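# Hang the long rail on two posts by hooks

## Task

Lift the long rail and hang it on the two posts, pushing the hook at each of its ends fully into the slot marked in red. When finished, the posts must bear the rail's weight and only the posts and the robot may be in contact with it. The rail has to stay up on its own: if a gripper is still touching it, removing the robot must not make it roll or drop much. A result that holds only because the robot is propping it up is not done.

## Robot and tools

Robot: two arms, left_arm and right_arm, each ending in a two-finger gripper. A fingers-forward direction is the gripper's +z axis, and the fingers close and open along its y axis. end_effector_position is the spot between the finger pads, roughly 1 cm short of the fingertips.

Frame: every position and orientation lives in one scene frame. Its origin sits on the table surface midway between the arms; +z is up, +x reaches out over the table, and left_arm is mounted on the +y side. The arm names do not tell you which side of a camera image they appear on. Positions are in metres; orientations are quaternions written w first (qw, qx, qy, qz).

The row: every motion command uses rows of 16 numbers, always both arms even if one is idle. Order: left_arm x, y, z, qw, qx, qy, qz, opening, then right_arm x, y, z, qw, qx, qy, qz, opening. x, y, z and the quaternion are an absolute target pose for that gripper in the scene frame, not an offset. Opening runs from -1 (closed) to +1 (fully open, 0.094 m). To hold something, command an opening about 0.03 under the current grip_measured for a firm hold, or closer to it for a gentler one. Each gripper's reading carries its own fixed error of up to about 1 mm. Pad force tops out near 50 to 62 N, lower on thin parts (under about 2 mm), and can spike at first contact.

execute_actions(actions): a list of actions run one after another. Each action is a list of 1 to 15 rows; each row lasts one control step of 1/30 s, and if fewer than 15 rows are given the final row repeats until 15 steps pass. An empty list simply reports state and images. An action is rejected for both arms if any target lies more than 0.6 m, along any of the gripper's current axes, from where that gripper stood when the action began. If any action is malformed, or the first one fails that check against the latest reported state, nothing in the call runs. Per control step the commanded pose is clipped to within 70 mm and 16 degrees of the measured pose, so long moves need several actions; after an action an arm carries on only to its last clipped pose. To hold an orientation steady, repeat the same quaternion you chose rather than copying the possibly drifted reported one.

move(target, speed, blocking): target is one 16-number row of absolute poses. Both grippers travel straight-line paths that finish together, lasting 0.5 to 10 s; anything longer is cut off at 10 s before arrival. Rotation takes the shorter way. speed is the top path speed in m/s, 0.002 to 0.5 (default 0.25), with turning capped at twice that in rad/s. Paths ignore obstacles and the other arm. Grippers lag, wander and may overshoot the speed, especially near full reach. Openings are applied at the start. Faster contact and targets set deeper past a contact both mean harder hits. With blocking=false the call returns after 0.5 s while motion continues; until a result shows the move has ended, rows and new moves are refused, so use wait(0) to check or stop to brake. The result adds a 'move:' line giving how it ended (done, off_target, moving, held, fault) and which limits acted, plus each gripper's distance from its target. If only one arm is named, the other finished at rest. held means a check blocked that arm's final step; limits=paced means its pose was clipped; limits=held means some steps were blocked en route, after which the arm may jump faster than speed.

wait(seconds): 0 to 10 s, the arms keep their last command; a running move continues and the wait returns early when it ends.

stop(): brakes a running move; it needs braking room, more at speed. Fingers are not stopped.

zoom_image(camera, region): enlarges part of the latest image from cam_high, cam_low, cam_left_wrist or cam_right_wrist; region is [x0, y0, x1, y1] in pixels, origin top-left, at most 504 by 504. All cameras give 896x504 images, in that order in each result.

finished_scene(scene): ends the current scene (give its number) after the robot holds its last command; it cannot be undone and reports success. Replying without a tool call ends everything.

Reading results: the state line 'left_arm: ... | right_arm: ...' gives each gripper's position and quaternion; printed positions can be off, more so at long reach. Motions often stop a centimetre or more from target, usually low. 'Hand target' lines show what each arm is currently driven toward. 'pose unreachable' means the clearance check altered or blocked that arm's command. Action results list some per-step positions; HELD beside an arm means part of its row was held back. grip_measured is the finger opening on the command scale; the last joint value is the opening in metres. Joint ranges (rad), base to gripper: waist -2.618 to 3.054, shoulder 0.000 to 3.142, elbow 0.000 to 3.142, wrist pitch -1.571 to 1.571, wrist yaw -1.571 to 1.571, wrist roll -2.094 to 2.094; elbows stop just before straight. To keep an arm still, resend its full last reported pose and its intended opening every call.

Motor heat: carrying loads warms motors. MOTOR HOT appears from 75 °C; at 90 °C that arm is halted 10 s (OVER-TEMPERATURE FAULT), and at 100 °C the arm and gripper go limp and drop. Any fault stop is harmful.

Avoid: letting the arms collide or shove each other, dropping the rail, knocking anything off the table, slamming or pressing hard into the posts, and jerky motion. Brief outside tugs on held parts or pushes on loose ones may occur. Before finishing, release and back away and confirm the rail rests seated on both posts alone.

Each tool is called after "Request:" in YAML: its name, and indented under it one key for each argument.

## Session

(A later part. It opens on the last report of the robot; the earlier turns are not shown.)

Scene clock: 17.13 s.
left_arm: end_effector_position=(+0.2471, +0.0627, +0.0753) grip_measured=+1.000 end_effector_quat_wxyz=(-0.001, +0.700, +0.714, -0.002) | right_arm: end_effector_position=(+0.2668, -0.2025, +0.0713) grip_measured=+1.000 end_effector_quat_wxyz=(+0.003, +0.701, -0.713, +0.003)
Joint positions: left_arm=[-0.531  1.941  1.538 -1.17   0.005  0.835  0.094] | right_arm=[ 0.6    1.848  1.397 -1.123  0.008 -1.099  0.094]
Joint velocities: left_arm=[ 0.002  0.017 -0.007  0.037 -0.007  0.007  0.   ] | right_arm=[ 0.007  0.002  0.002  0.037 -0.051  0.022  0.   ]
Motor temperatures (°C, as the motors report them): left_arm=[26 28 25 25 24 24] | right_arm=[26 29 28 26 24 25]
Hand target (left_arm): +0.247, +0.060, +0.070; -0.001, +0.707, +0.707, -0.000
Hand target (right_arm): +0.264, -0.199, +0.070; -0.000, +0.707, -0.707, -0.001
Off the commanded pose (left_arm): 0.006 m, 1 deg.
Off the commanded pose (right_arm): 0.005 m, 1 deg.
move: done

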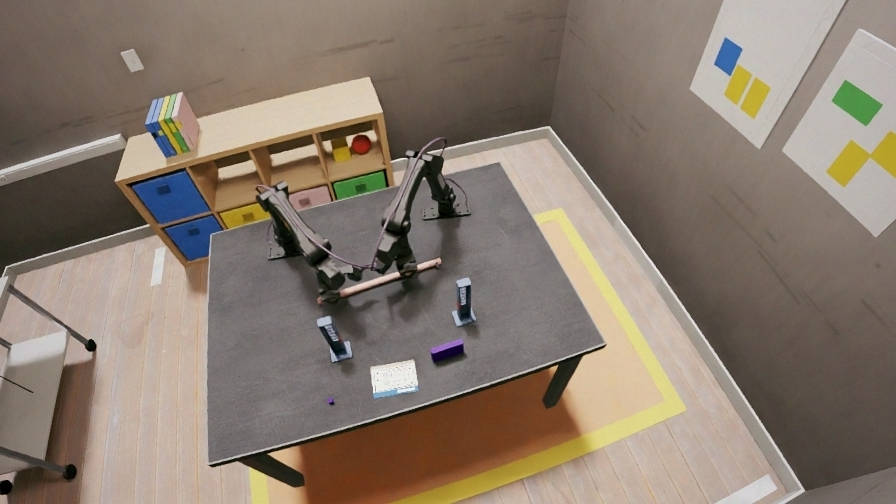

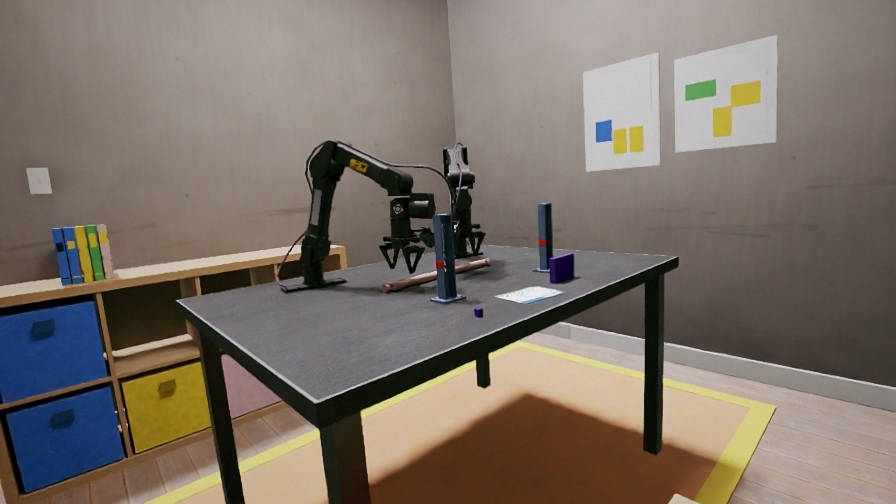

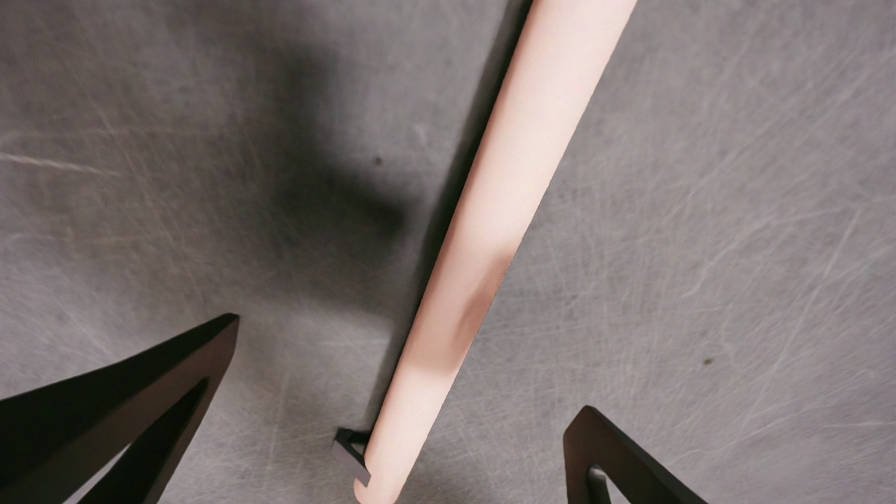

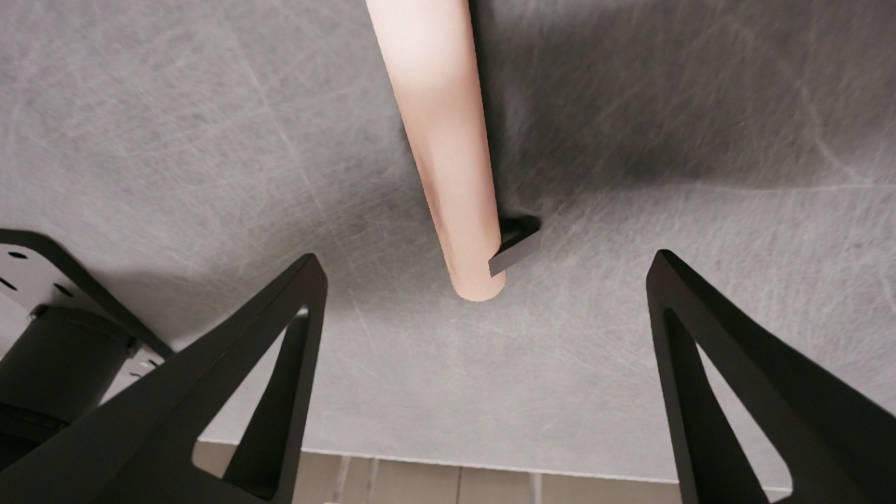

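Request:
move:
  target: [0.243,0.06,0.014,0,0.707,0.707,0,0.3,0.257,-0.20,0.014,0,-0.707,0.707,0,0.3]
  speed: 0.1

Request:
move:
  target: [0.243,0.06,0.014,0,0.707,0.707,0,-0.52,0.257,-0.20,0.014,0,-0.707,0.707,0,-0.52]

Scene clock: 18.77 s.
left_arm: end_effector_position=(+0.2428, +0.0636, +0.0153) grip_measured=+0.302 end_effector_quat_wxyz=(-0.007, +0.703, +0.711, -0.003) | right_arm: end_effector_position=(+0.2627, -0.2025, +0.0195) grip_measured=+0.302 end_effector_quat_wxyz=(-0.003, +0.704, -0.710, +0.006)
Joint positions: left_arm=[-0.537  2.     1.374 -0.959  0.005  0.837  0.061] | right_arm=[ 0.606  1.884  1.227 -0.905  0.01  -1.102  0.061]
Joint velocities: left_arm=[-0.007 -0.007  0.027 -0.037 -0.007  0.022  0.   ] | right_arm=[-0.012 -0.002  0.007 -0.022 -0.066  0.037 -0.   ]
Motor temperatures (°C, as the motors report them): left_arm=[26 28 25 25 24 24] | right_arm=[26 29 28 26 24 25]
Hand target (left_arm): +0.243, +0.060, +0.014; -0.000, +0.707, +0.707, -0.000
Hand target (right_arm): +0.258, -0.199, +0.014; +0.000, +0.707, -0.707, -0.000
Off the commanded pose (left_arm): 0.004 m, 1 deg.
Off the commanded pose (right_arm): 0.008 m, 1 deg.
move: done

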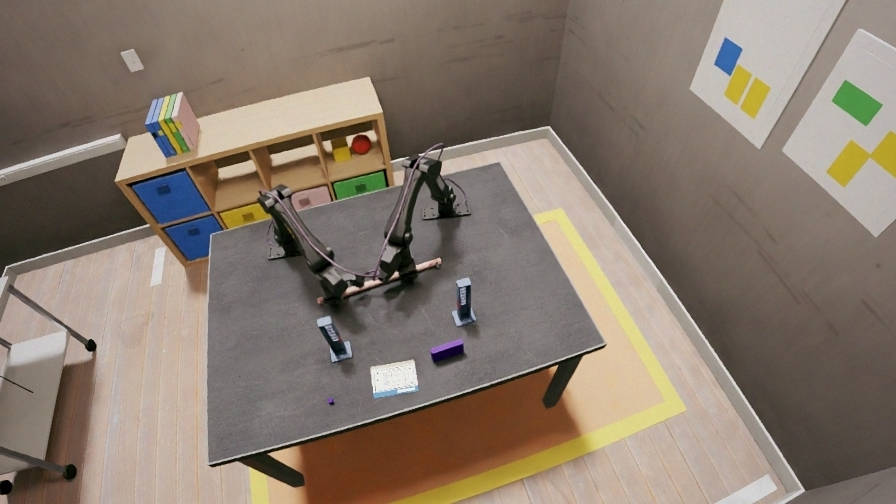

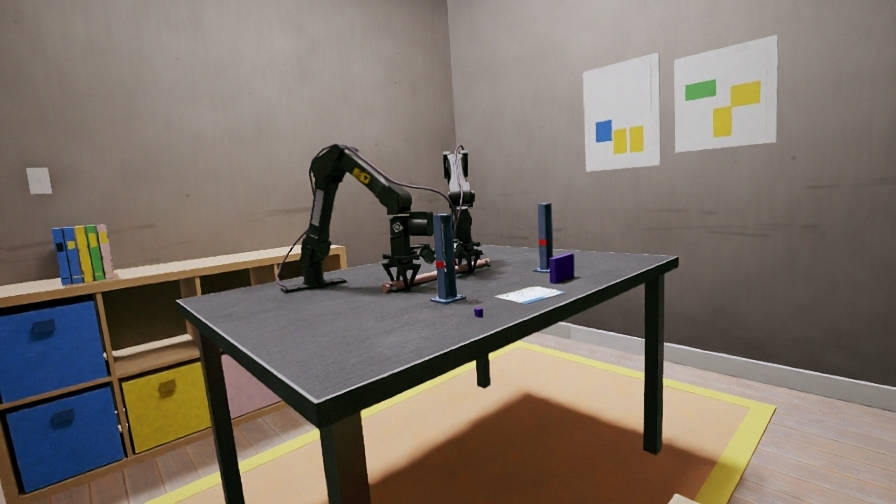

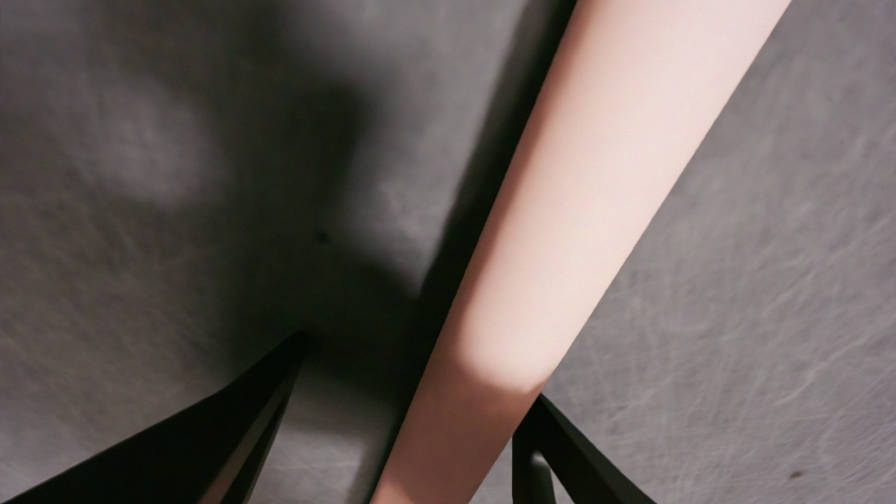

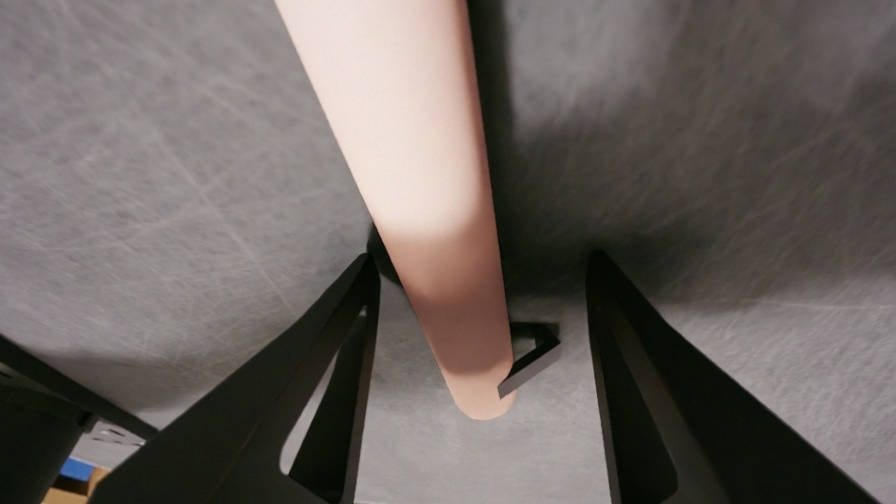

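Scene clock: 19.47 s.
left_arm: end_effector_position=(+0.2436, +0.0640, +0.0153) grip_measured=-0.500 end_effector_quat_wxyz=(-0.006, +0.702, +0.712, -0.001) | right_arm: end_effector_position=(+0.2618, -0.2034, +0.0190) grip_measured=-0.484 end_effector_quat_wxyz=(-0.001, +0.707, -0.707, +0.007)
Joint positions: left_arm=[-0.536  2.     1.374 -0.957  0.001  0.836  0.024] | right_arm=[ 0.606  1.884  1.226 -0.907  0.012 -1.11   0.024]
Joint velocities: left_arm=[-0.002  0.012 -0.022  0.007 -0.051 -0.051 -0.001] | right_arm=[-0.012  0.002 -0.012 -0.051  0.066  0.051 -0.001]
Motor temperatures (°C, as the motors report them): left_arm=[26 28 25 25 24 24] | right_arm=[26 29 28 26 24 25]
Hand target (left_arm): +0.243, +0.060, +0.014; -0.000, +0.707, +0.707, -0.000
Hand target (right_arm): +0.257, -0.200, +0.014; +0.000, +0.707, -0.707, -0.000
Off the commanded pose (left_arm): 0.004 m, 1 deg.
Off the commanded pose (right_arm): 0.008 m, 1 deg.
move: done

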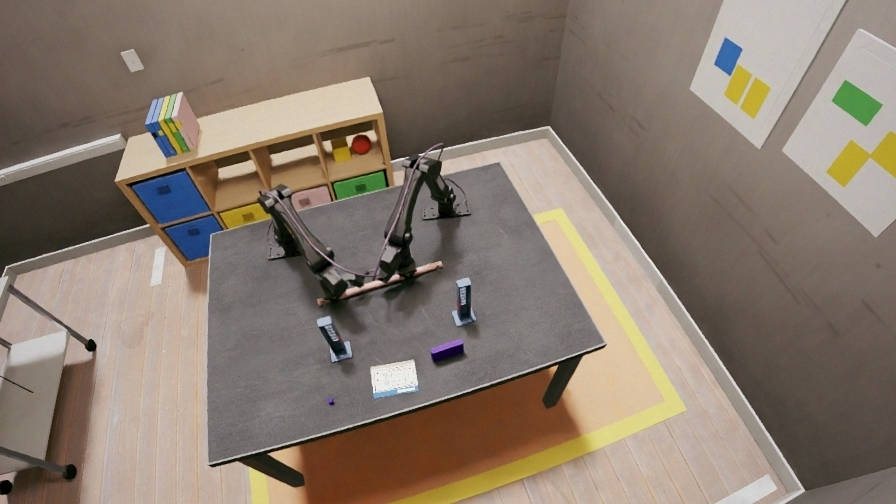

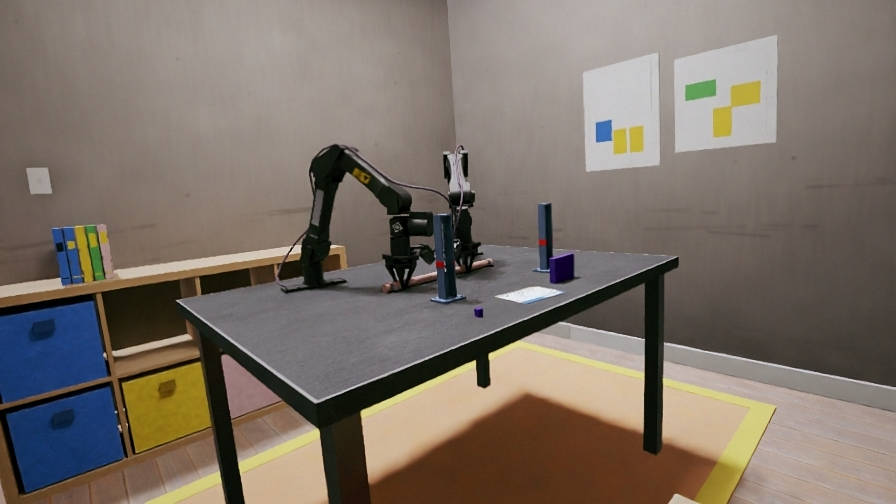

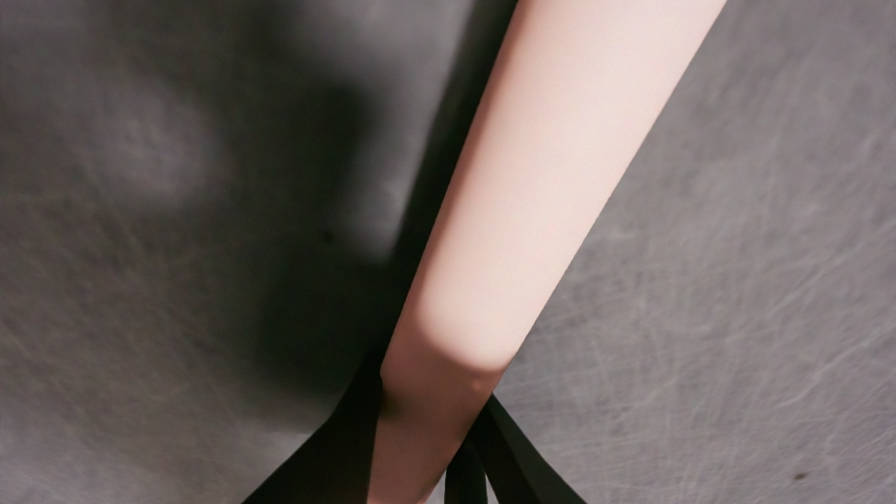

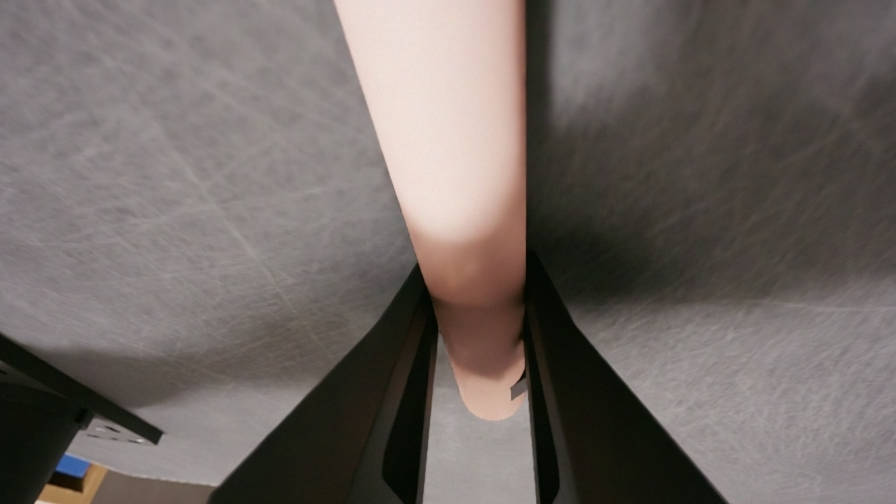

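Request:
move:
  target: [0.26,0.06,0.08,0.1,0.7,0.7,0.1,-0.535,0.272,-0.20,0.08,0.1,-0.7,0.7,-0.1,-0.52]
  speed: 0.12

Request:
move:
  target: [0.35,0.06,0.085,0.271,0.653,0.653,0.271,-0.535,0.358,-0.20,0.085,0.271,-0.653,0.653,-0.271,-0.52]
  speed: 0.12

Request:
zoom_image:
  camera: "cam_low"
  region: [380, 200, 580, 310]

Request:
zoom_image:
  camera: "cam_high"
  region: [300, 250, 500, 370]

Scene clock: 21.57 s.
left_arm: end_effector_position=(+0.2546, +0.0642, +0.0663) grip_measured=-0.500 end_effector_quat_wxyz=(+0.071, +0.700, +0.706, +0.086) | right_arm: end_effector_position=(+0.2694, -0.2037, +0.0746) grip_measured=-0.484 end_effector_quat_wxyz=(-0.084, +0.700, -0.703, +0.091)
Joint positions: left_arm=[-0.599  1.832  1.335 -0.931 -0.172  0.79   0.023] | right_arm=[ 0.657  1.66   1.157 -0.855  0.13  -1.068  0.024]
Joint velocities: left_arm=[-0.012 -0.012  0.007 -0.051 -0.081 -0.081  0.001] | right_arm=[-0.002  0.002  0.002 -0.066  0.007  0.066 -0.001]
Motor temperatures (°C, as the motors report them): left_arm=[26 29 25 25 24 24] | right_arm=[26 30 28 26 24 25]
Hand target (left_arm): +0.259, +0.060, +0.080; +0.098, +0.701, +0.699, +0.100
Hand target (right_arm): +0.270, -0.200, +0.082; -0.101, +0.700, -0.700, +0.098
Off the commanded pose (left_arm): 0.015 m, 4 deg.
Off the commanded pose (right_arm): 0.007 m, 2 deg.
move: off_target (left_arm)

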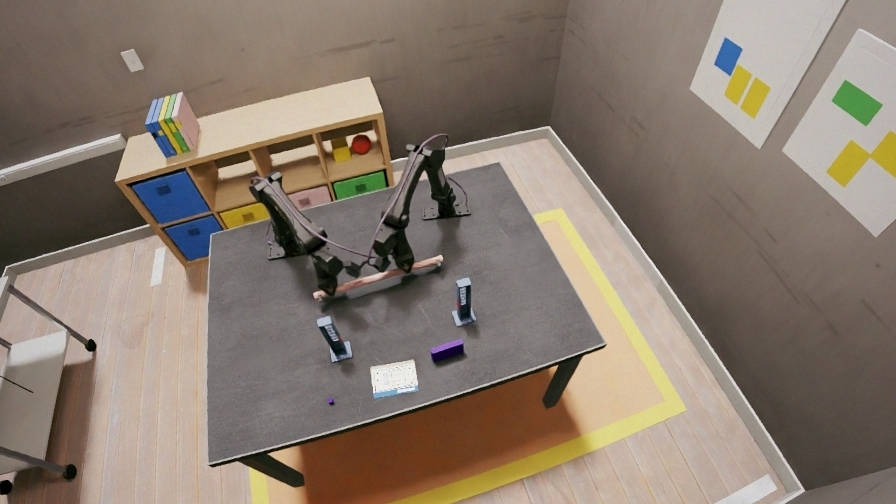

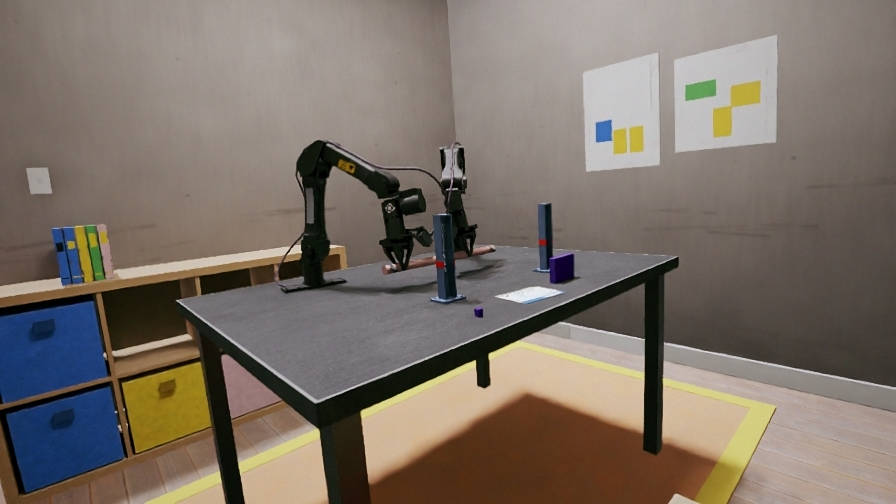

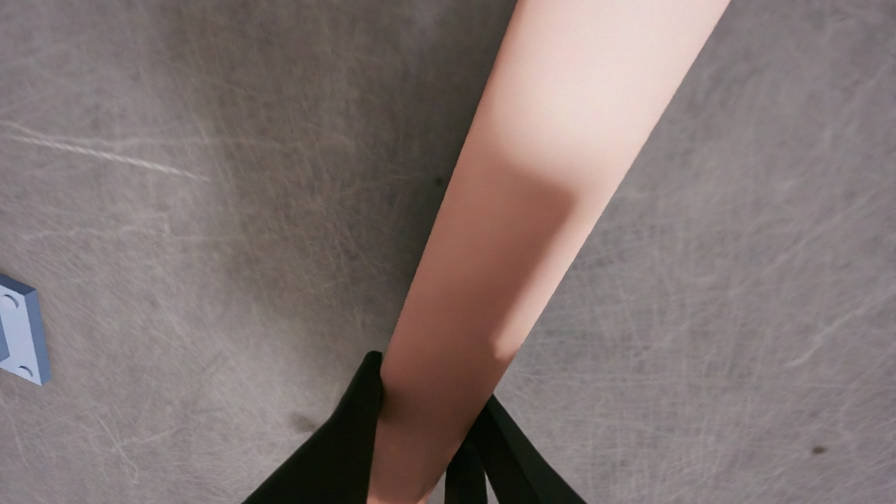

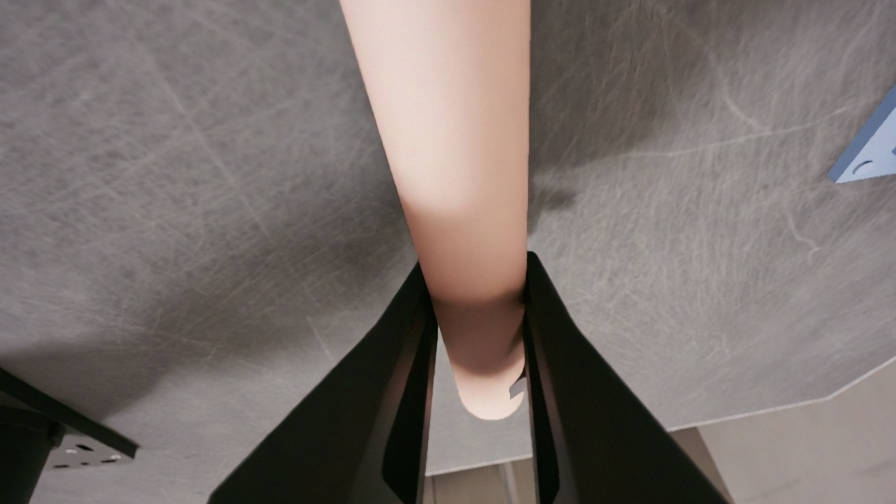

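Scene clock: 24.47 s.
left_arm: end_effector_position=(+0.3399, +0.0649, +0.0629) grip_measured=-0.500 end_effector_quat_wxyz=(+0.237, +0.658, +0.667, +0.257) | right_arm: end_effector_position=(+0.3503, -0.2024, +0.0781) grip_measured=-0.484 end_effector_quat_wxyz=(-0.252, +0.653, -0.665, +0.261)
Joint positions: left_arm=[-0.585  1.832  1.116 -0.318 -0.497  0.926  0.023] | right_arm=[ 0.657  1.646  0.923 -0.18   0.353 -1.165  0.024]
Joint velocities: left_arm=[ 0.002 -0.002 -0.012  0.139 -0.022 -0.022 -0.   ] | right_arm=[-0.017 -0.002 -0.012  0.051 -0.037  0.007 -0.   ]
Motor temperatures (°C, as the motors report them): left_arm=[26 30 25 25 24 24] | right_arm=[26 30 28 26 24 25]
Hand target (left_arm): +0.350, +0.061, +0.086; +0.267, +0.654, +0.652, +0.275
Hand target (right_arm): +0.357, -0.200, +0.089; -0.271, +0.654, -0.653, +0.271
Off the commanded pose (left_arm): 0.025 m, 5 deg.
Off the commanded pose (right_arm): 0.011 m, 3 deg.
move: off_target (left_arm, right_arm)

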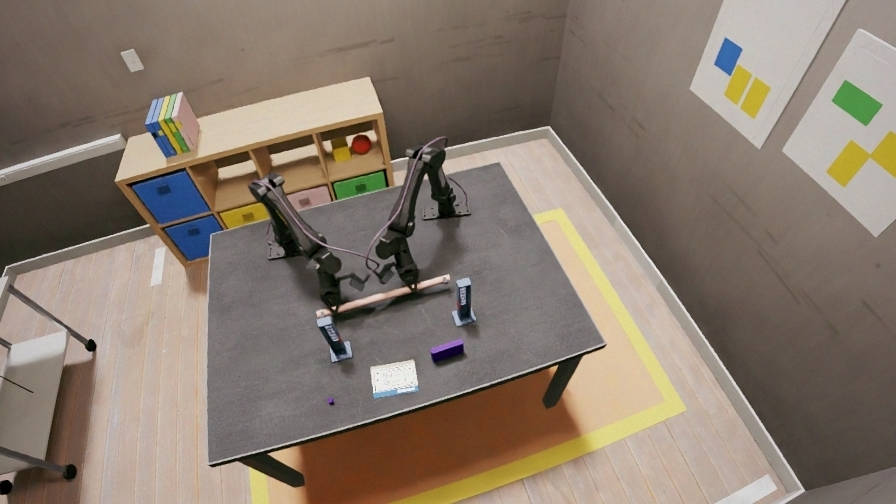

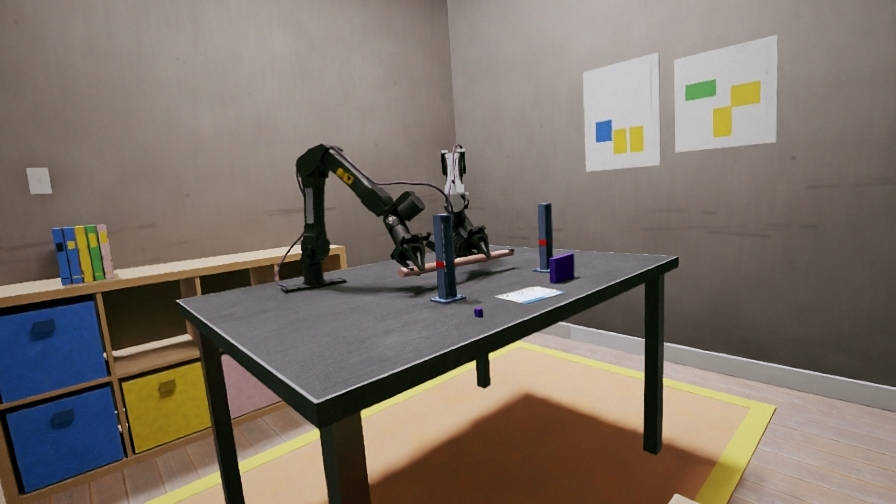

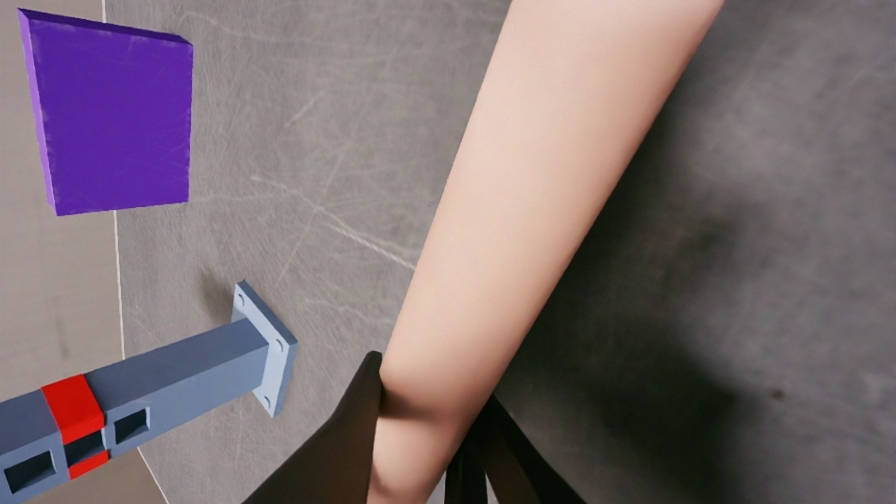

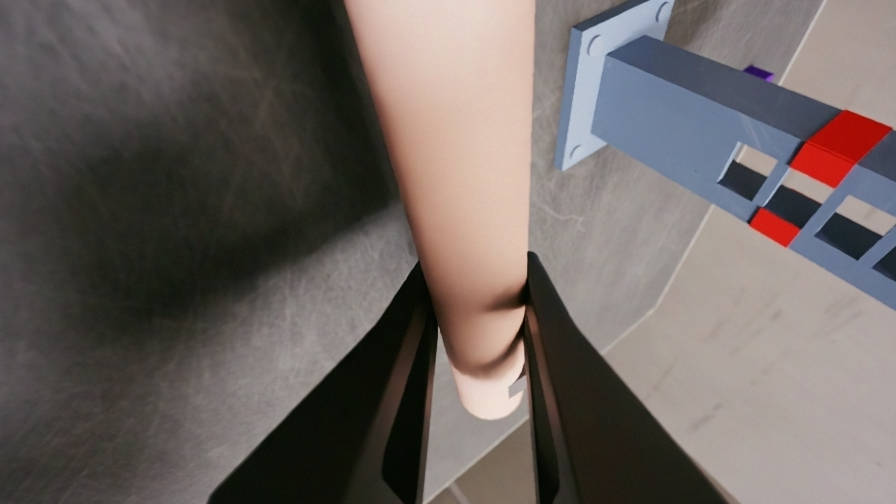

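Region (380, 200, 580, 310) of cam_low's 896x504 image, scaled by 2.520, with more detail than that image has; it fills the top 277 rows of this view, and the rest is white.

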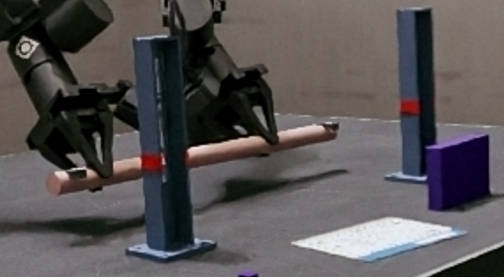

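Region (300, 250, 500, 370) of cam_high's 896x504 image, scaled by 2.520, with more detail than that image has; it fills the top 302 rows of this view, and the rest is white.

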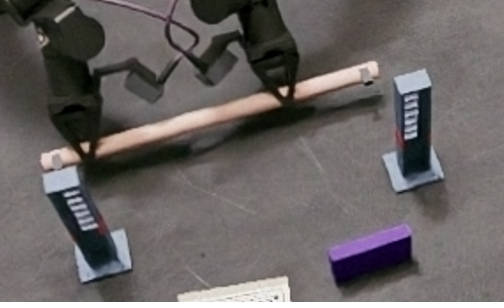

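Request:
move:
  target: [0.44,0.093,0.115,0.28,0.65,0.65,0.28,-0.535,0.445,-0.172,0.10,0.28,-0.65,0.65,-0.28,-0.52]
  speed: 0.08

Request:
zoom_image:
  camera: "cam_low"
  region: [400, 210, 580, 310]

Request:
zoom_image:
  camera: "cam_high"
  region: [300, 250, 500, 370]

Scene clock: 26.67 s.
left_arm: end_effector_position=(+0.4223, +0.1023, +0.0899) grip_measured=-0.500 end_effector_quat_wxyz=(+0.244, +0.657, +0.659, +0.271) | right_arm: end_effector_position=(+0.4351, -0.1669, +0.0933) grip_measured=-0.484 end_effector_quat_wxyz=(-0.283, +0.647, -0.658, +0.262)
Joint positions: left_arm=[-0.376  1.918  1.312 -0.318 -0.403  1.143  0.023] | right_arm=[ 0.622  1.915  1.282 -0.198  0.312 -1.198  0.024]
Joint velocities: left_arm=[-0.017  0.022  0.007 -0.022 -0.037 -0.037 -0.   ] | right_arm=[-0.022 -0.007 -0.007  0.022 -0.022  0.022 -0.   ]
Motor temperatures (°C, as the motors report them): left_arm=[26 30 26 26 24 24] | right_arm=[26 30 28 26 24 25]
Hand target (left_arm): +0.439, +0.095, +0.117; +0.281, +0.649, +0.648, +0.284
Hand target (right_arm): +0.444, -0.172, +0.102; -0.280, +0.649, -0.649, +0.280
Off the commanded pose (left_arm): 0.032 m, 4 deg.
Off the commanded pose (right_arm): 0.013 m, 2 deg.
move: off_target (left_arm, right_arm)

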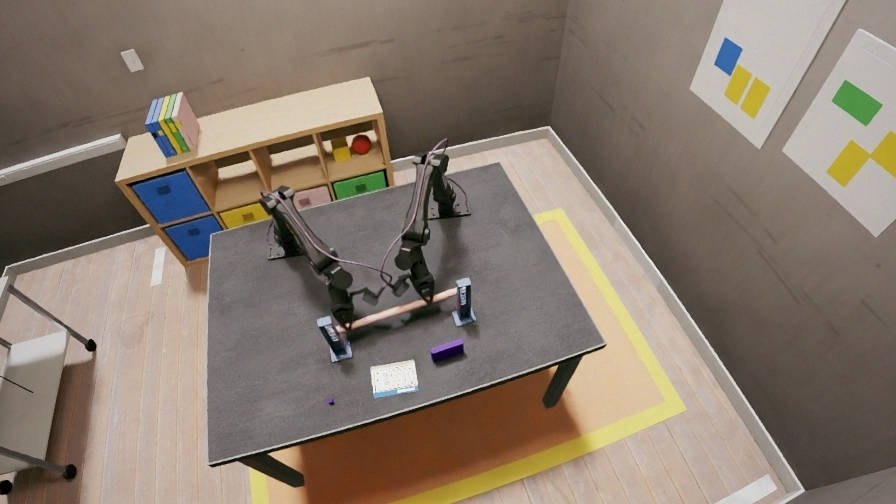

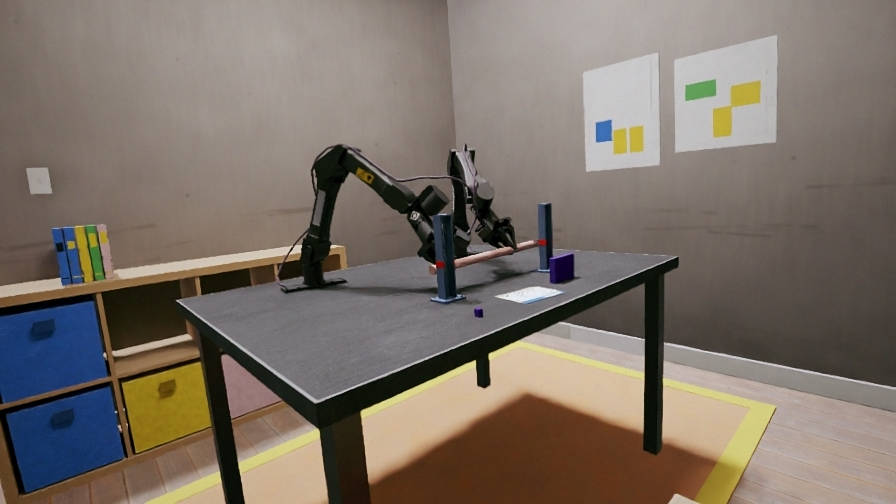

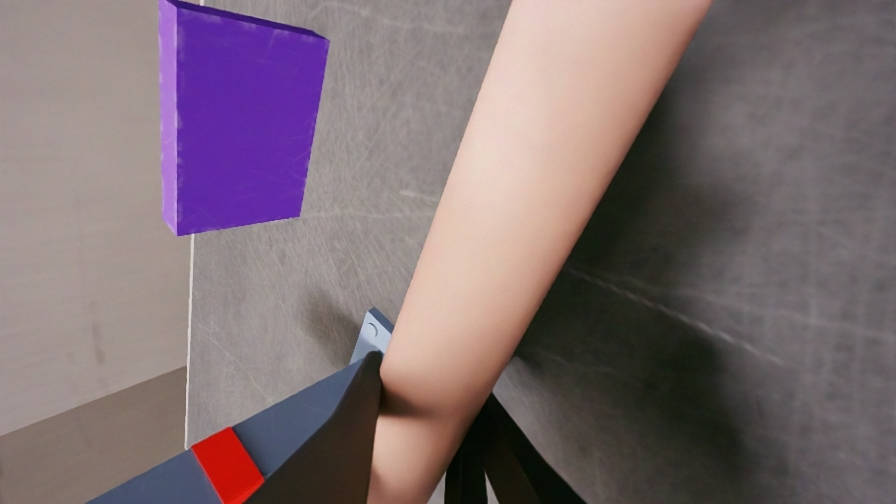

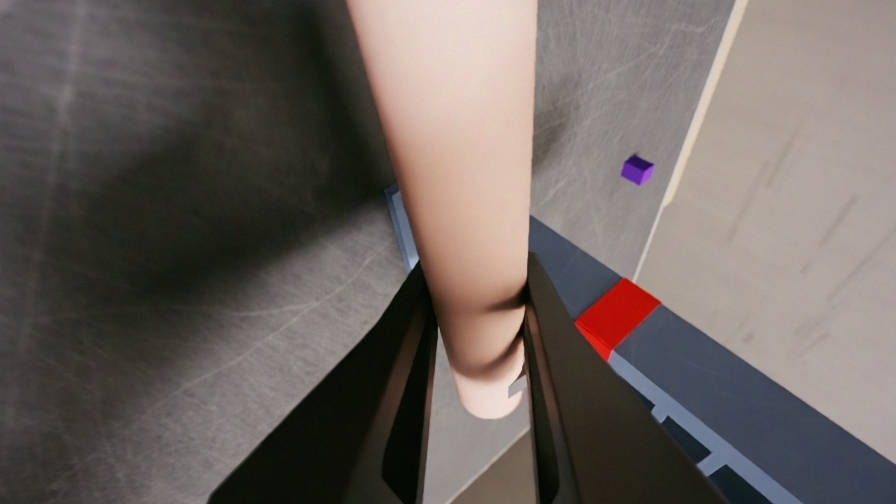

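Region (400, 210, 580, 310) of cam_low's 896x504 image, scaled by 2.800, with more detail than that image has.

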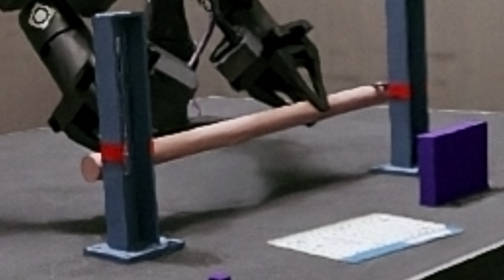

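Region (300, 250, 500, 370) of cam_high's 896x504 image, scaled by 2.520, with more detail than that image has; it fills the top 302 rows of this view, and the rest is white.

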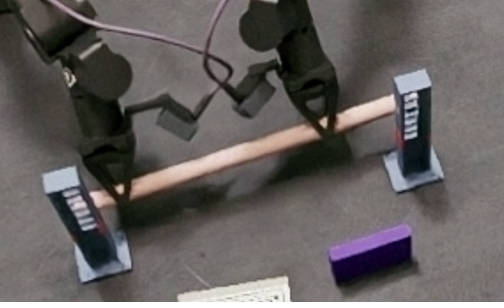

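Request:
zoom_image:
  camera: "cam_high"
  region: [312, 305, 362, 355]

Request:
zoom_image:
  camera: "cam_high"
  region: [435, 270, 485, 320]

Request:
zoom_image:
  camera: "cam_low"
  region: [510, 225, 560, 265]

Request:
zoom_image:
  camera: "cam_low"
  region: [420, 245, 470, 285]

Region (312, 305, 362, 355) of cam_high's 896x504 image, scaled by 10.080, with more detail than that image has.

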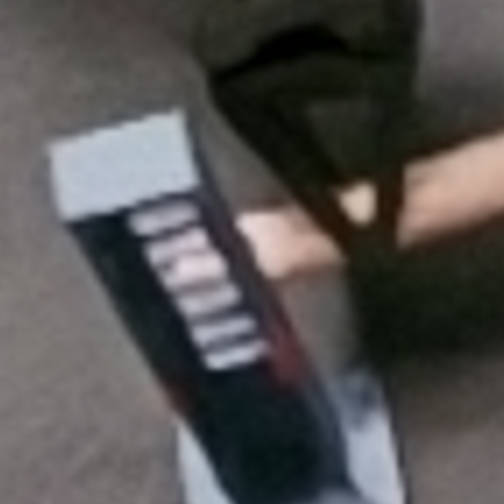

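Region (435, 270, 485, 320) of cam_high's 896x504 image, scaled by 10.080, with more detail than that image has.

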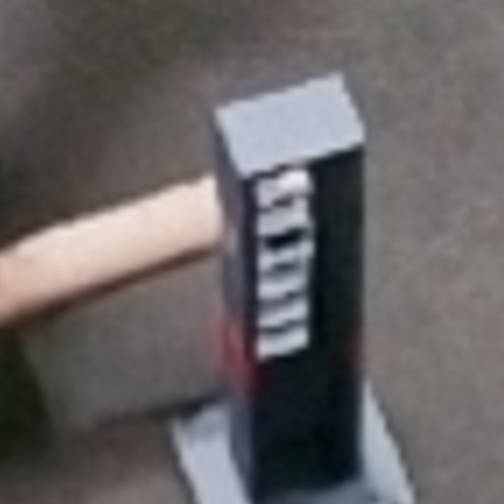

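Region (510, 225, 560, 265) of cam_low's 896x504 image, scaled by 10.080, with more detail than that image has; it fills the top 403 rows of this view, and the rest is white.

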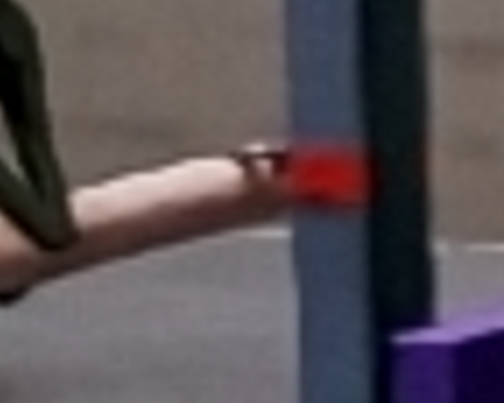

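Region (420, 245, 470, 285) of cam_low's 896x504 image, scaled by 10.080, with more detail than that image has; it fills the top 403 rows of this view, and the rest is white.

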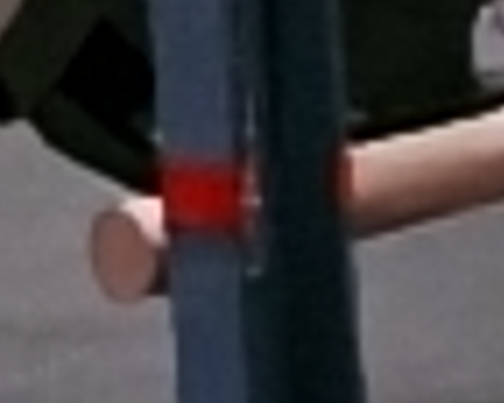

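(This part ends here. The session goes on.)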